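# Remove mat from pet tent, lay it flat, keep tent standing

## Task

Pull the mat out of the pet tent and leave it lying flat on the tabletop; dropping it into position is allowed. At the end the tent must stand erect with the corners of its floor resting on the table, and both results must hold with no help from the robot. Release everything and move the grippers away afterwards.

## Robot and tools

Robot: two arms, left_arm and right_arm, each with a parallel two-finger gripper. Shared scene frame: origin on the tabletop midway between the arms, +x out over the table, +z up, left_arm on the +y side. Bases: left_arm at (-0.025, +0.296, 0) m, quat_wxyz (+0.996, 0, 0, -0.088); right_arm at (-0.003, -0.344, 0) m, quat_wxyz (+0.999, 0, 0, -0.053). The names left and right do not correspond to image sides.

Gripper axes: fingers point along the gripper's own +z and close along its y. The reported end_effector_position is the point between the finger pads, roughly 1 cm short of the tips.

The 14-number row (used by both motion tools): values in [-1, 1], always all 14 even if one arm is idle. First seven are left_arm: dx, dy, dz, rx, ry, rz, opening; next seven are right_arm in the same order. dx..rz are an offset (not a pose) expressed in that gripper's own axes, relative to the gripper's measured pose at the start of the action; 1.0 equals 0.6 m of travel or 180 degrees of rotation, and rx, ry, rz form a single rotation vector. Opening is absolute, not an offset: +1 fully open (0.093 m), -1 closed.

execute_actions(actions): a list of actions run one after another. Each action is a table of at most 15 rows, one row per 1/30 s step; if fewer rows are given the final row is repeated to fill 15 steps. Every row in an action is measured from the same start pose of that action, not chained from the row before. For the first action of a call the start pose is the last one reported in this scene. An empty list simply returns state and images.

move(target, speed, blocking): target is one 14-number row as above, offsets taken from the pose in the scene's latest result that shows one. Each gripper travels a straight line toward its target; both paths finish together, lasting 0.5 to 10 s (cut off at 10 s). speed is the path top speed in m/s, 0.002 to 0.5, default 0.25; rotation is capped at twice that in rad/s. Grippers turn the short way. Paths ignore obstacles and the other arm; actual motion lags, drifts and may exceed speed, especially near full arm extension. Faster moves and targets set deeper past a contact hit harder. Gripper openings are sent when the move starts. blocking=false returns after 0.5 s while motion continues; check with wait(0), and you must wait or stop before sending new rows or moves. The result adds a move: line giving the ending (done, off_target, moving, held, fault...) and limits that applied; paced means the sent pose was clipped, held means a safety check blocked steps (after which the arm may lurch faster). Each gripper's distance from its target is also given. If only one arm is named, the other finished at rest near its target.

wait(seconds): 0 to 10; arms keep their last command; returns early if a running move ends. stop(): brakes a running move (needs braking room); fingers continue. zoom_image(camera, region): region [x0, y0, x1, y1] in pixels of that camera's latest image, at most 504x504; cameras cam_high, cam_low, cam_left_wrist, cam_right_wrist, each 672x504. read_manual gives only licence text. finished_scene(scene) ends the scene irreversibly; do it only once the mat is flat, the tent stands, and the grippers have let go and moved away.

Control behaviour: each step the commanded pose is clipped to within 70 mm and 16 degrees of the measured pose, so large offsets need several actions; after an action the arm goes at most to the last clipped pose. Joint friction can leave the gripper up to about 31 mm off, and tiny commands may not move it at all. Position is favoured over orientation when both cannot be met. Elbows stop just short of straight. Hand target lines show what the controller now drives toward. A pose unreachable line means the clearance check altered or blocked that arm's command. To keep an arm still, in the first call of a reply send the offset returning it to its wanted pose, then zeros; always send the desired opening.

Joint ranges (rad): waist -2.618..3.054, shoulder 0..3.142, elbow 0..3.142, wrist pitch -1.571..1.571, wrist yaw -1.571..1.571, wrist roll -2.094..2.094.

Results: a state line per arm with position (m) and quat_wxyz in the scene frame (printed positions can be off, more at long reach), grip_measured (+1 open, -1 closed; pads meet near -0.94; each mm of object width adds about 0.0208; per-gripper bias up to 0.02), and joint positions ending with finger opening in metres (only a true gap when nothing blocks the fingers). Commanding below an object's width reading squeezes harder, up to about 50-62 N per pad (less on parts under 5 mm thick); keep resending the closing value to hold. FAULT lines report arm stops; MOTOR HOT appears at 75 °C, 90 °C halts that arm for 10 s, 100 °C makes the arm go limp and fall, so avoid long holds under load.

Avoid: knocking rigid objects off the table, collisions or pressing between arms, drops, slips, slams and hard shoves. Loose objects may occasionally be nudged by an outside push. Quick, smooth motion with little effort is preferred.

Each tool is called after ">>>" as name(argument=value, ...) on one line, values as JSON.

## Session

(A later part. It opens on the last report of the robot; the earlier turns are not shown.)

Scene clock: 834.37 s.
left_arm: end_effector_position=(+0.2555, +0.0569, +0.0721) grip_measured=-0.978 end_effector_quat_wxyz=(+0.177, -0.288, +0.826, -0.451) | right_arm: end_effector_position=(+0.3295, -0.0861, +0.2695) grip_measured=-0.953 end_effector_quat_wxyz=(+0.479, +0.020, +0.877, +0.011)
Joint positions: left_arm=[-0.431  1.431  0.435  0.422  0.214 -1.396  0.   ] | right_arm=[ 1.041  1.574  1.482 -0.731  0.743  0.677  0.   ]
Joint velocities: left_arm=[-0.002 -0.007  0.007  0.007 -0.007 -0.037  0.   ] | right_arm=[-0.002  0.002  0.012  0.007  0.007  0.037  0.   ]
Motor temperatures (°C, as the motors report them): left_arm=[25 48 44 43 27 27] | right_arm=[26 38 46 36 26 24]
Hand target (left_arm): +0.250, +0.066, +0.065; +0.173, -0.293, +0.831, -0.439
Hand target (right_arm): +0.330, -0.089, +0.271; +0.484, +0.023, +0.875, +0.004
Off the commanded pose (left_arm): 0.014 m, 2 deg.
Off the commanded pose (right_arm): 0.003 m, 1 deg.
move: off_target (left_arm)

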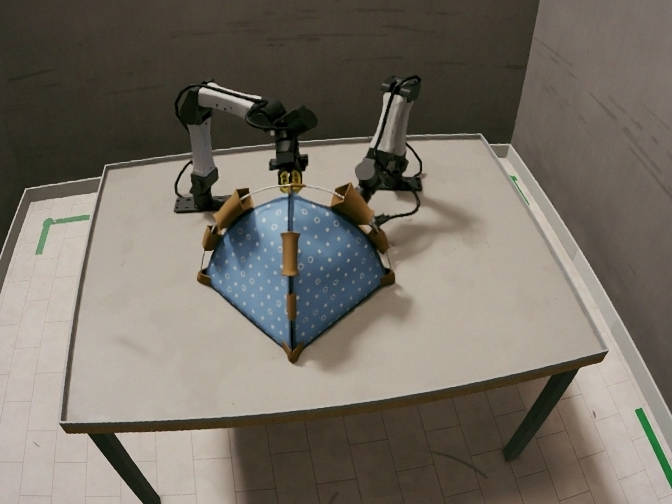

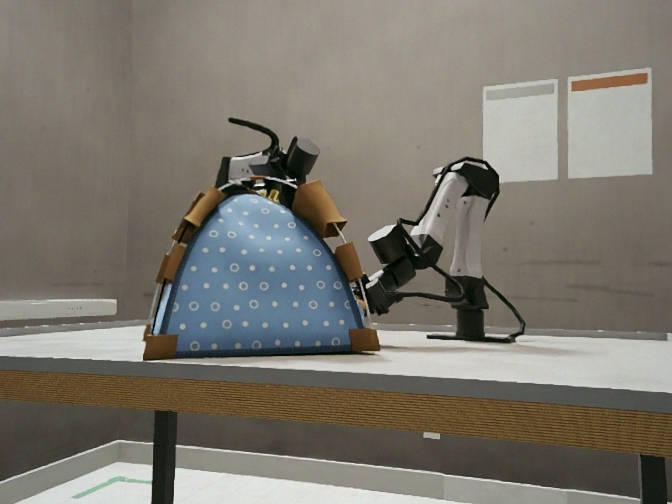

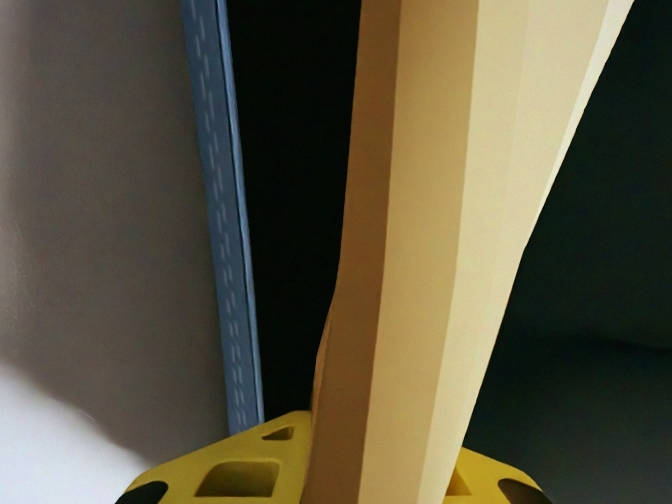

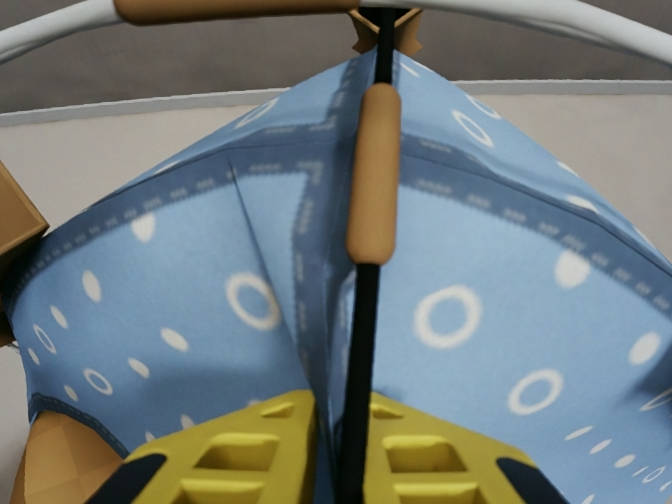

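>>> move(target=[0,0.044,-0.071,0,0,0,-1, -0.065,-0.128,0.085,0,0,0,-1], speed=0.05)

Scene clock: 845.73 s.
left_arm: end_effector_position=(+0.2336, +0.0875, +0.0852) grip_measured=-0.978 end_effector_quat_wxyz=(+0.189, -0.284, +0.817, -0.465) | right_arm: end_effector_position=(+0.3899, -0.1513, +0.2722) grip_measured=-0.954 end_effector_quat_wxyz=(+0.472, +0.009, +0.881, +0.025)
Joint positions: left_arm=[-0.368  1.209  0.313  0.357  0.265 -1.365  0.   ] | right_arm=[ 0.743  1.519  1.415 -0.571  0.484  0.42   0.   ]
Joint velocities: left_arm=[-0.012 -0.002 -0.007 -0.051 -0.037 -0.022  0.   ] | right_arm=[ 0.002 -0.012  0.007  0.066 -0.051  0.051  0.   ]
Motor temperatures (°C, as the motors report them): left_arm=[26 47 44 43 27 27] | right_arm=[26 38 46 36 26 24]
Hand target (left_arm): +0.224, +0.095, +0.073; +0.177, -0.288, +0.826, -0.451
Hand target (right_arm): +0.391, -0.165, +0.271; +0.478, +0.021, +0.878, +0.014
Off the commanded pose (left_arm): 0.018 m, 2 deg.
Off the commanded pose (right_arm): 0.013 m, 2 deg.
move: off_target (left_arm, right_arm)

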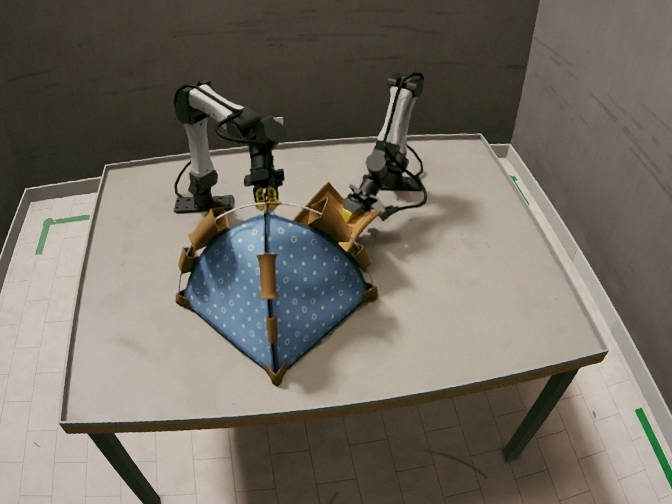

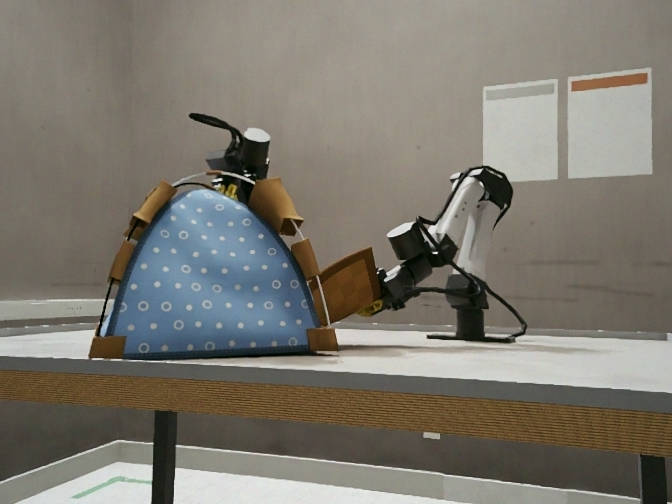

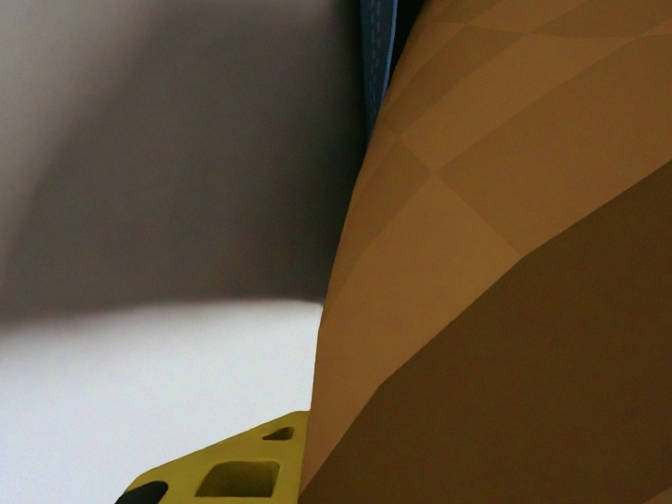

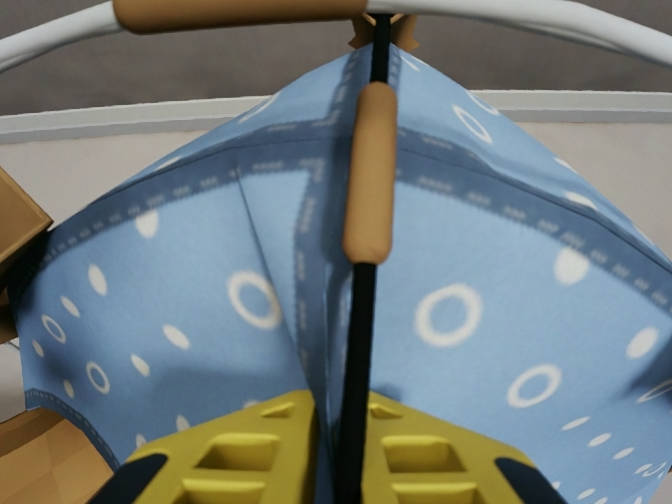

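>>> move(target=[-0.04,0.039,-0.064,0,0,0,-1, 0.009,-0.2,-0.014,0,0,0,-1], speed=0.05)

Scene clock: 866.83 s.
left_arm: end_effector_position=(+0.2271, +0.1333, +0.0882) grip_measured=-0.978 end_effector_quat_wxyz=(+0.186, -0.283, +0.818, -0.466) | right_arm: end_effector_position=(+0.3851, -0.2653, +0.2712) grip_measured=-0.956 end_effector_quat_wxyz=(+0.476, +0.013, +0.879, +0.034)
Joint positions: left_arm=[-0.143  1.041  0.267  0.186  0.462 -1.236  0.   ] | right_arm=[ 0.385  1.287  1.194 -0.495  0.186  0.208  0.   ]
Joint velocities: left_arm=[ 0.002  0.007 -0.012 -0.007  0.007  0.051  0.   ] | right_arm=[ 0.002  0.007 -0.002 -0.022  0.022  0.037  0.   ]
Motor temperatures (°C, as the motors report them): left_arm=[26 45 43 43 27 27] | right_arm=[26 40 45 37 26 24]
Hand target (left_arm): +0.224, +0.138, +0.085; +0.190, -0.284, +0.817, -0.464
Hand target (right_arm): +0.380, -0.271, +0.265; +0.471, +0.011, +0.881, +0.029
Off the commanded pose (left_arm): 0.006 m, 0 deg.
Off the commanded pose (right_arm): 0.009 m, 1 deg.
move: done

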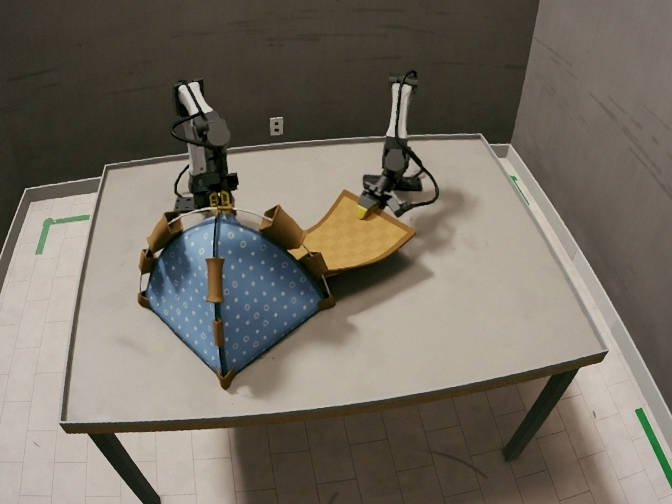

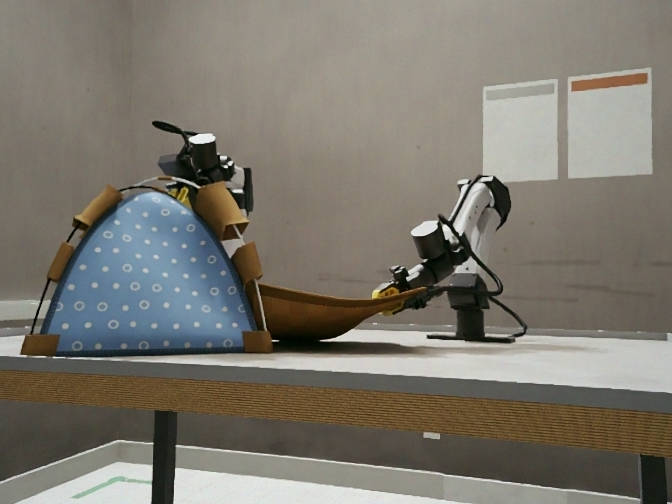

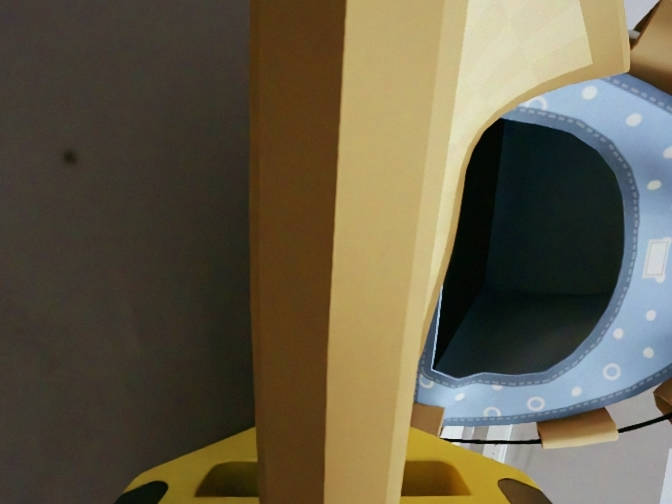

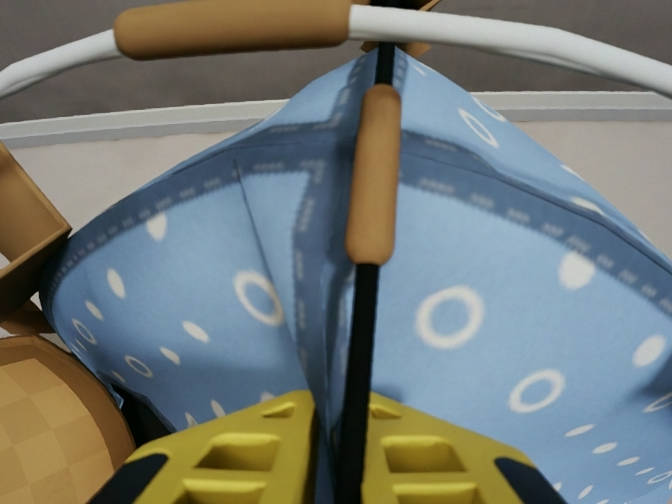

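>>> move(target=[-0.305,0.1185,-0.0787,-0.006,-0.1205,-0.069,-1, 0,0,0,0,0,0,-1], speed=0.1)

Scene clock: 881.90 s.
left_arm: end_effector_position=(+0.3155, +0.3059, +0.0541) grip_measured=-0.978 end_effector_quat_wxyz=(+0.275, -0.456, +0.740, -0.410) | right_arm: end_effector_position=(+0.3851, -0.2653, +0.2712) grip_measured=-0.956 end_effector_quat_wxyz=(+0.476, +0.012, +0.879, +0.034)
Joint positions: left_arm=[ 0.5    1.483  0.393  0.406  0.627 -1.086  0.   ] | right_arm=[ 0.385  1.287  1.194 -0.495  0.186  0.207  0.   ]
Joint velocities: left_arm=[-0.007  0.002  0.002 -0.037 -0.022 -0.007  0.   ] | right_arm=[-0.007 -0.007 -0.012  0.022  0.051  0.037  0.   ]
Motor temperatures (°C, as the motors report them): left_arm=[26 43 43 44 27 27] | right_arm=[26 39 44 38 26 24]
Hand target (left_arm): +0.322, +0.311, +0.057; +0.284, -0.452, +0.739, -0.411
Hand target (right_arm): +0.385, -0.265, +0.271; +0.476, +0.013, +0.879, +0.034
Off the commanded pose (left_arm): 0.007 m, 1 deg.
Off the commanded pose (right_arm): 0.000 m, 0 deg.
move: done

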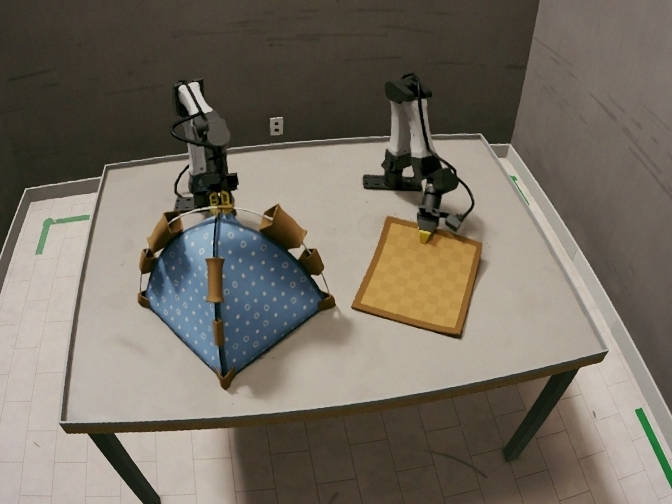

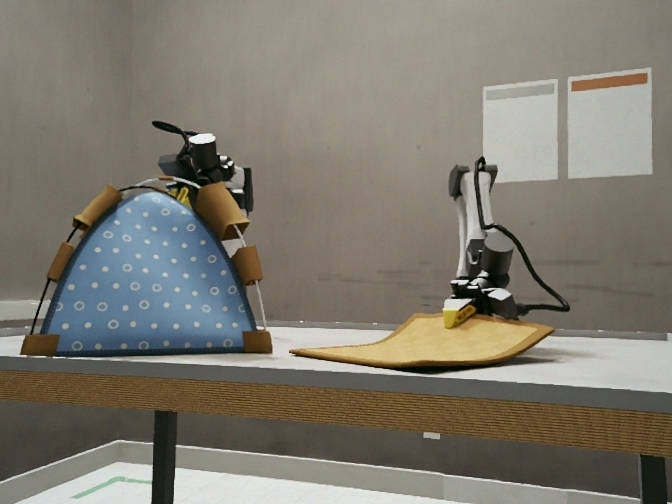

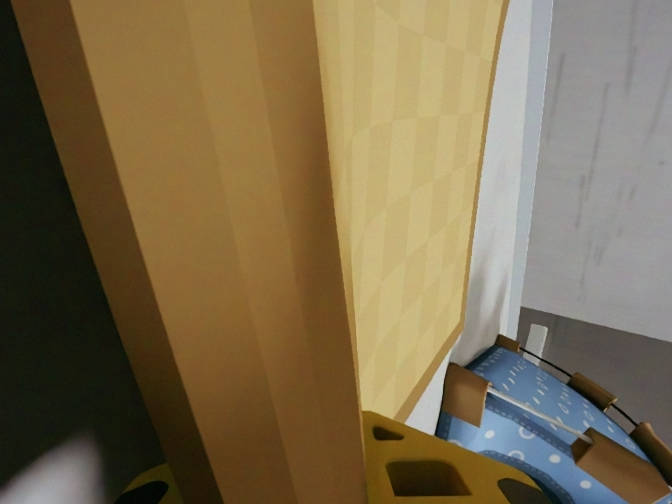

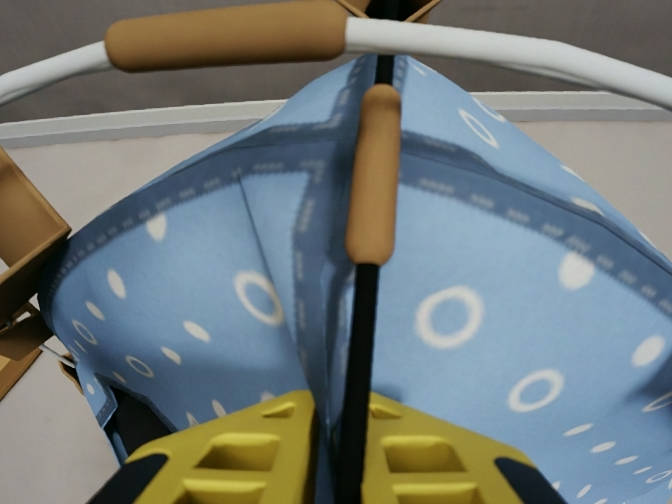

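>>> move(target=[0,0,0,0,0,0,0.5, 0,0,0,0,0,0,0.3], speed=0.05)

>>> move(target=[0,0.06,-0.11,0,0,0,0.5, 0,0,-0.13,0,0,0,0.3], speed=0.06)

Scene clock: 886.70 s.
left_arm: end_effector_position=(+0.3157, +0.3060, +0.0544) grip_measured=+0.498 end_effector_quat_wxyz=(+0.276, -0.455, +0.740, -0.411) | right_arm: end_effector_position=(+0.3851, -0.2653, +0.2712) grip_measured=+0.298 end_effector_quat_wxyz=(+0.476, +0.012, +0.879, +0.034)
Joint positions: left_arm=[ 0.5    1.483  0.393  0.408  0.627 -1.086  0.069] | right_arm=[ 0.385  1.287  1.194 -0.495  0.186  0.207  0.06 ]
Joint velocities: left_arm=[ 0.002  0.002 -0.002 -0.037  0.007  0.051  0.003] | right_arm=[-0.007 -0.017 -0.012  0.051  0.007  0.037 -0.   ]
Motor temperatures (°C, as the motors report them): left_arm=[26 43 44 44 27 27] | right_arm=[26 38 45 38 26 24]
Hand target (left_arm): +0.315, +0.306, +0.054; +0.275, -0.456, +0.740, -0.410
Hand target (right_arm): +0.385, -0.265, +0.271; +0.476, +0.012, +0.879, +0.034
Off the commanded pose (left_arm): 0.000 m, 0 deg.
Off the commanded pose (right_arm): 0.000 m, 0 deg.
move: done

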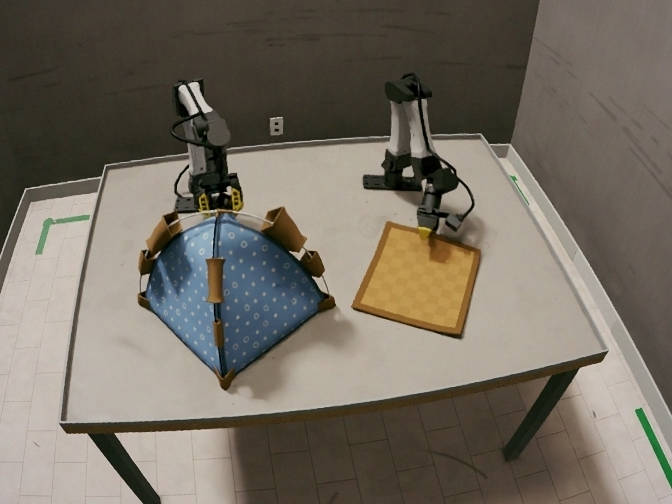

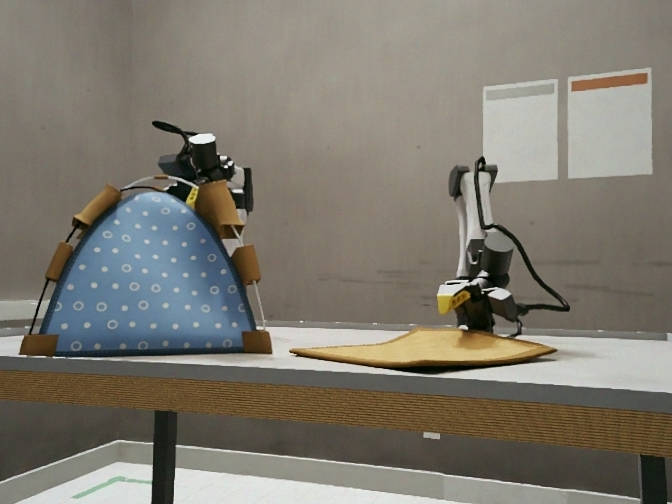

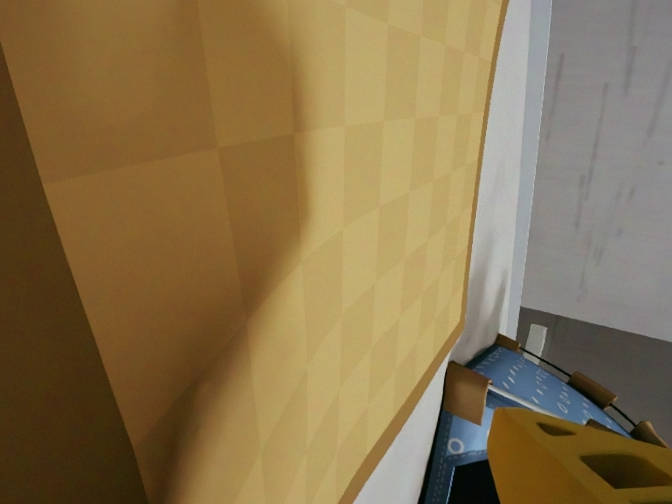

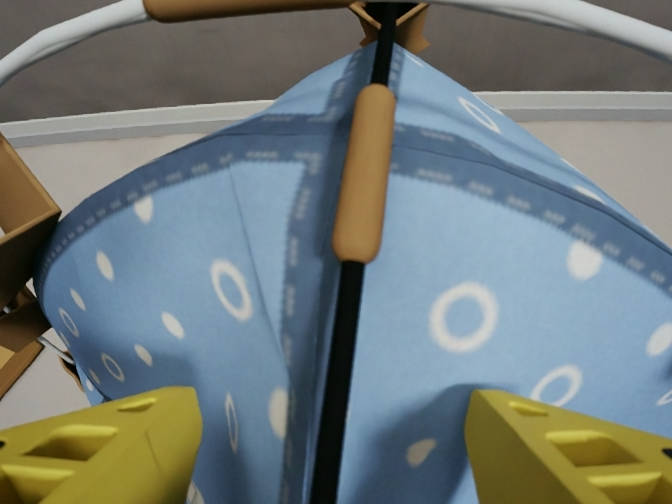

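Scene clock: 888.60 s.
left_arm: end_effector_position=(+0.2535, +0.3417, +0.0584) grip_measured=+0.498 end_effector_quat_wxyz=(+0.277, -0.455, +0.742, -0.407) | right_arm: end_effector_position=(+0.3250, -0.2689, +0.2994) grip_measured=+0.298 end_effector_quat_wxyz=(+0.465, +0.011, +0.885, +0.028)
Joint positions: left_arm=[ 0.796  1.269  0.323  0.073  0.833 -0.8    0.069] | right_arm=[ 0.453  1.118  1.231 -0.737  0.244  0.245  0.06 ]
Joint velocities: left_arm=[-0.007  0.002 -0.007 -0.095  0.037  0.022  0.   ] | right_arm=[-0.007  0.002  0.012 -0.007 -0.022 -0.066  0.   ]
Motor temperatures (°C, as the motors report them): left_arm=[26 43 44 44 27 27] | right_arm=[26 38 45 38 26 24]
Hand target (left_arm): +0.248, +0.340, +0.057; +0.276, -0.455, +0.742, -0.408
Hand target (right_arm): +0.320, -0.268, +0.313; +0.476, +0.012, +0.879, +0.033
Off the commanded pose (left_arm): 0.007 m, 1 deg.
Off the commanded pose (right_arm): 0.015 m, 2 deg.
move: off_target (right_arm)

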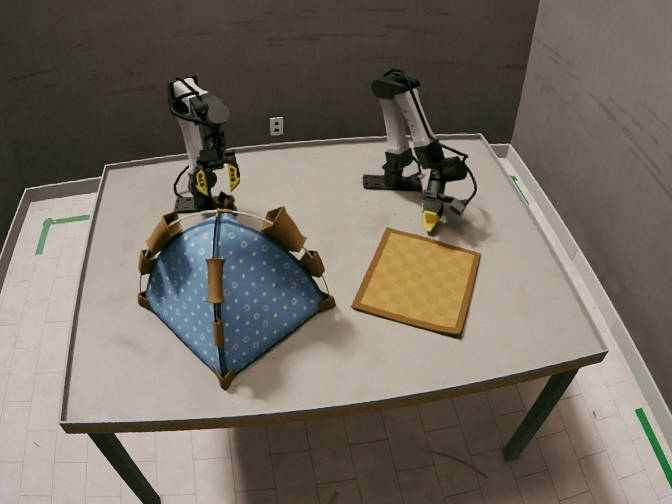

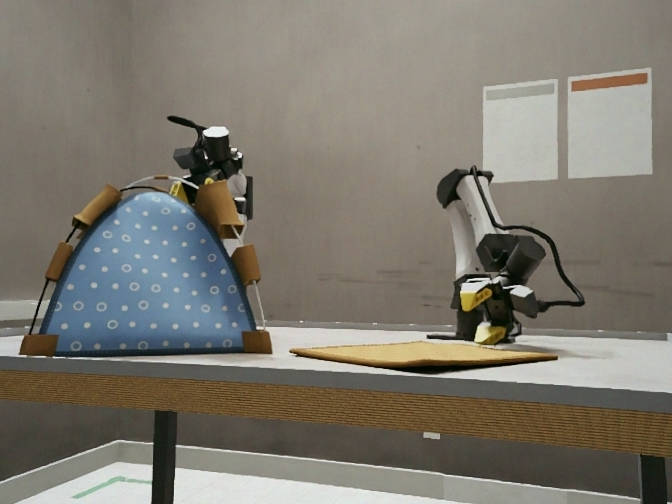

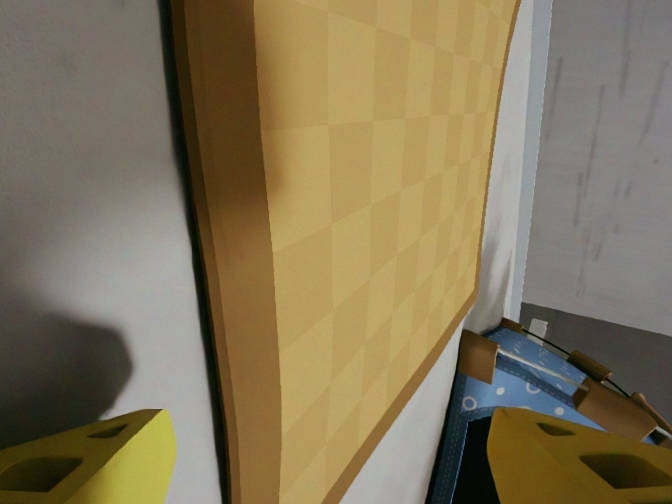

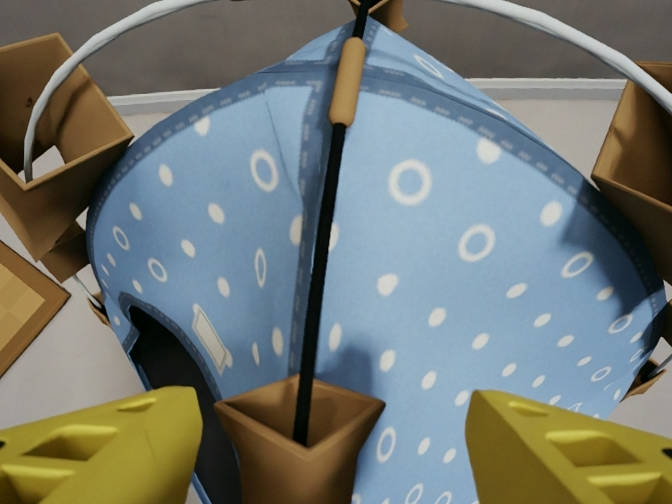

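>>> move(target=[0,-0.115,-0.068,0,0,0,0.5, -0.072,0,-0.13,0,0,0,0.3], speed=0.12)

Scene clock: 901.43 s.
left_arm: end_effector_position=(+0.2498, +0.3389, +0.1313) grip_measured=+0.498 end_effector_quat_wxyz=(+0.270, -0.463, +0.739, -0.409) | right_arm: end_effector_position=(+0.2814, -0.2767, +0.3809) grip_measured=+0.298 end_effector_quat_wxyz=(+0.473, +0.012, +0.880, +0.031)
Joint positions: left_arm=[ 0.796  1.041  0.538 -0.38   0.834 -0.814  0.069] | right_arm=[ 0.503  1.118  1.592 -1.084  0.286  0.274  0.06 ]
Joint velocities: left_arm=[ 0.007 -0.007  0.002 -0.007  0.037 -0.051 -0.   ] | right_arm=[-0.007 -0.012  0.022 -0.007  0.081 -0.037 -0.   ]
Motor temperatures (°C, as the motors report them): left_arm=[26 42 44 42 27 27] | right_arm=[26 37 47 38 26 24]
Hand target (left_arm): +0.252, +0.338, +0.139; +0.277, -0.456, +0.742, -0.407
Hand target (right_arm): +0.285, -0.273, +0.379; +0.465, +0.010, +0.885, +0.028
Off the commanded pose (left_arm): 0.008 m, 1 deg.
Off the commanded pose (right_arm): 0.005 m, 1 deg.
move: done

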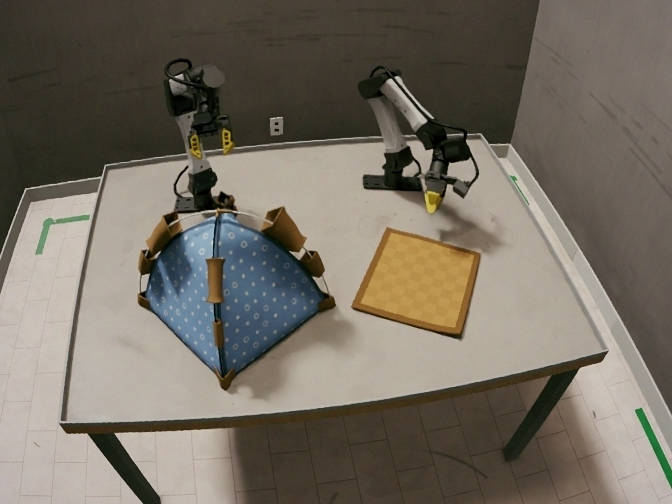

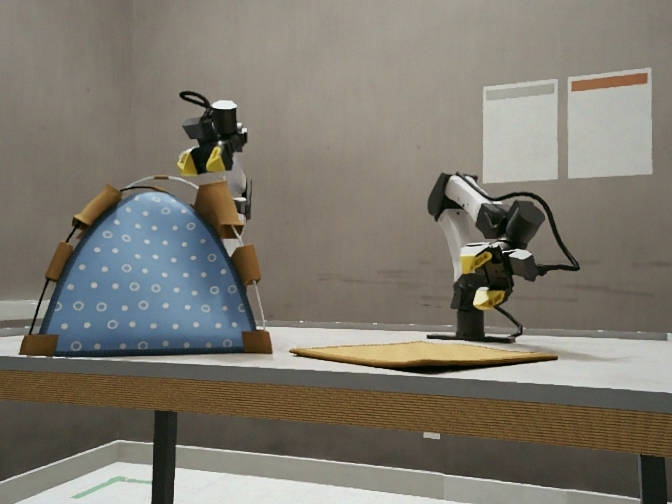

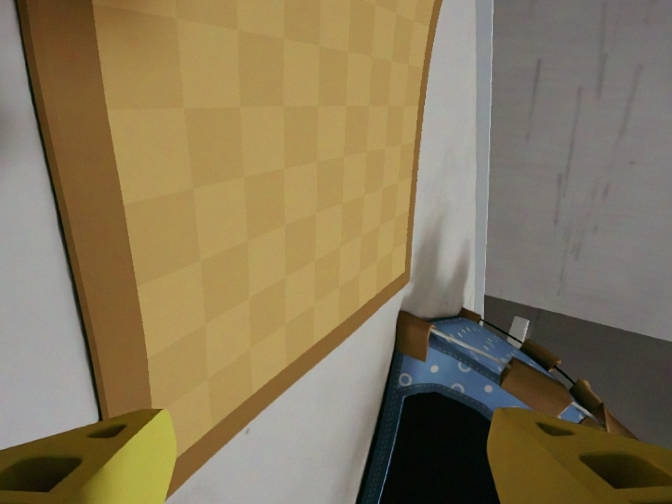

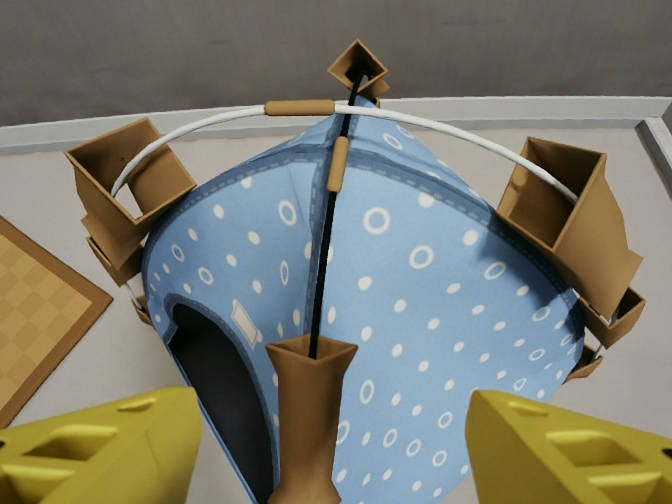

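>>> finished_scene(scene=1)

The scene is finished: the task was done.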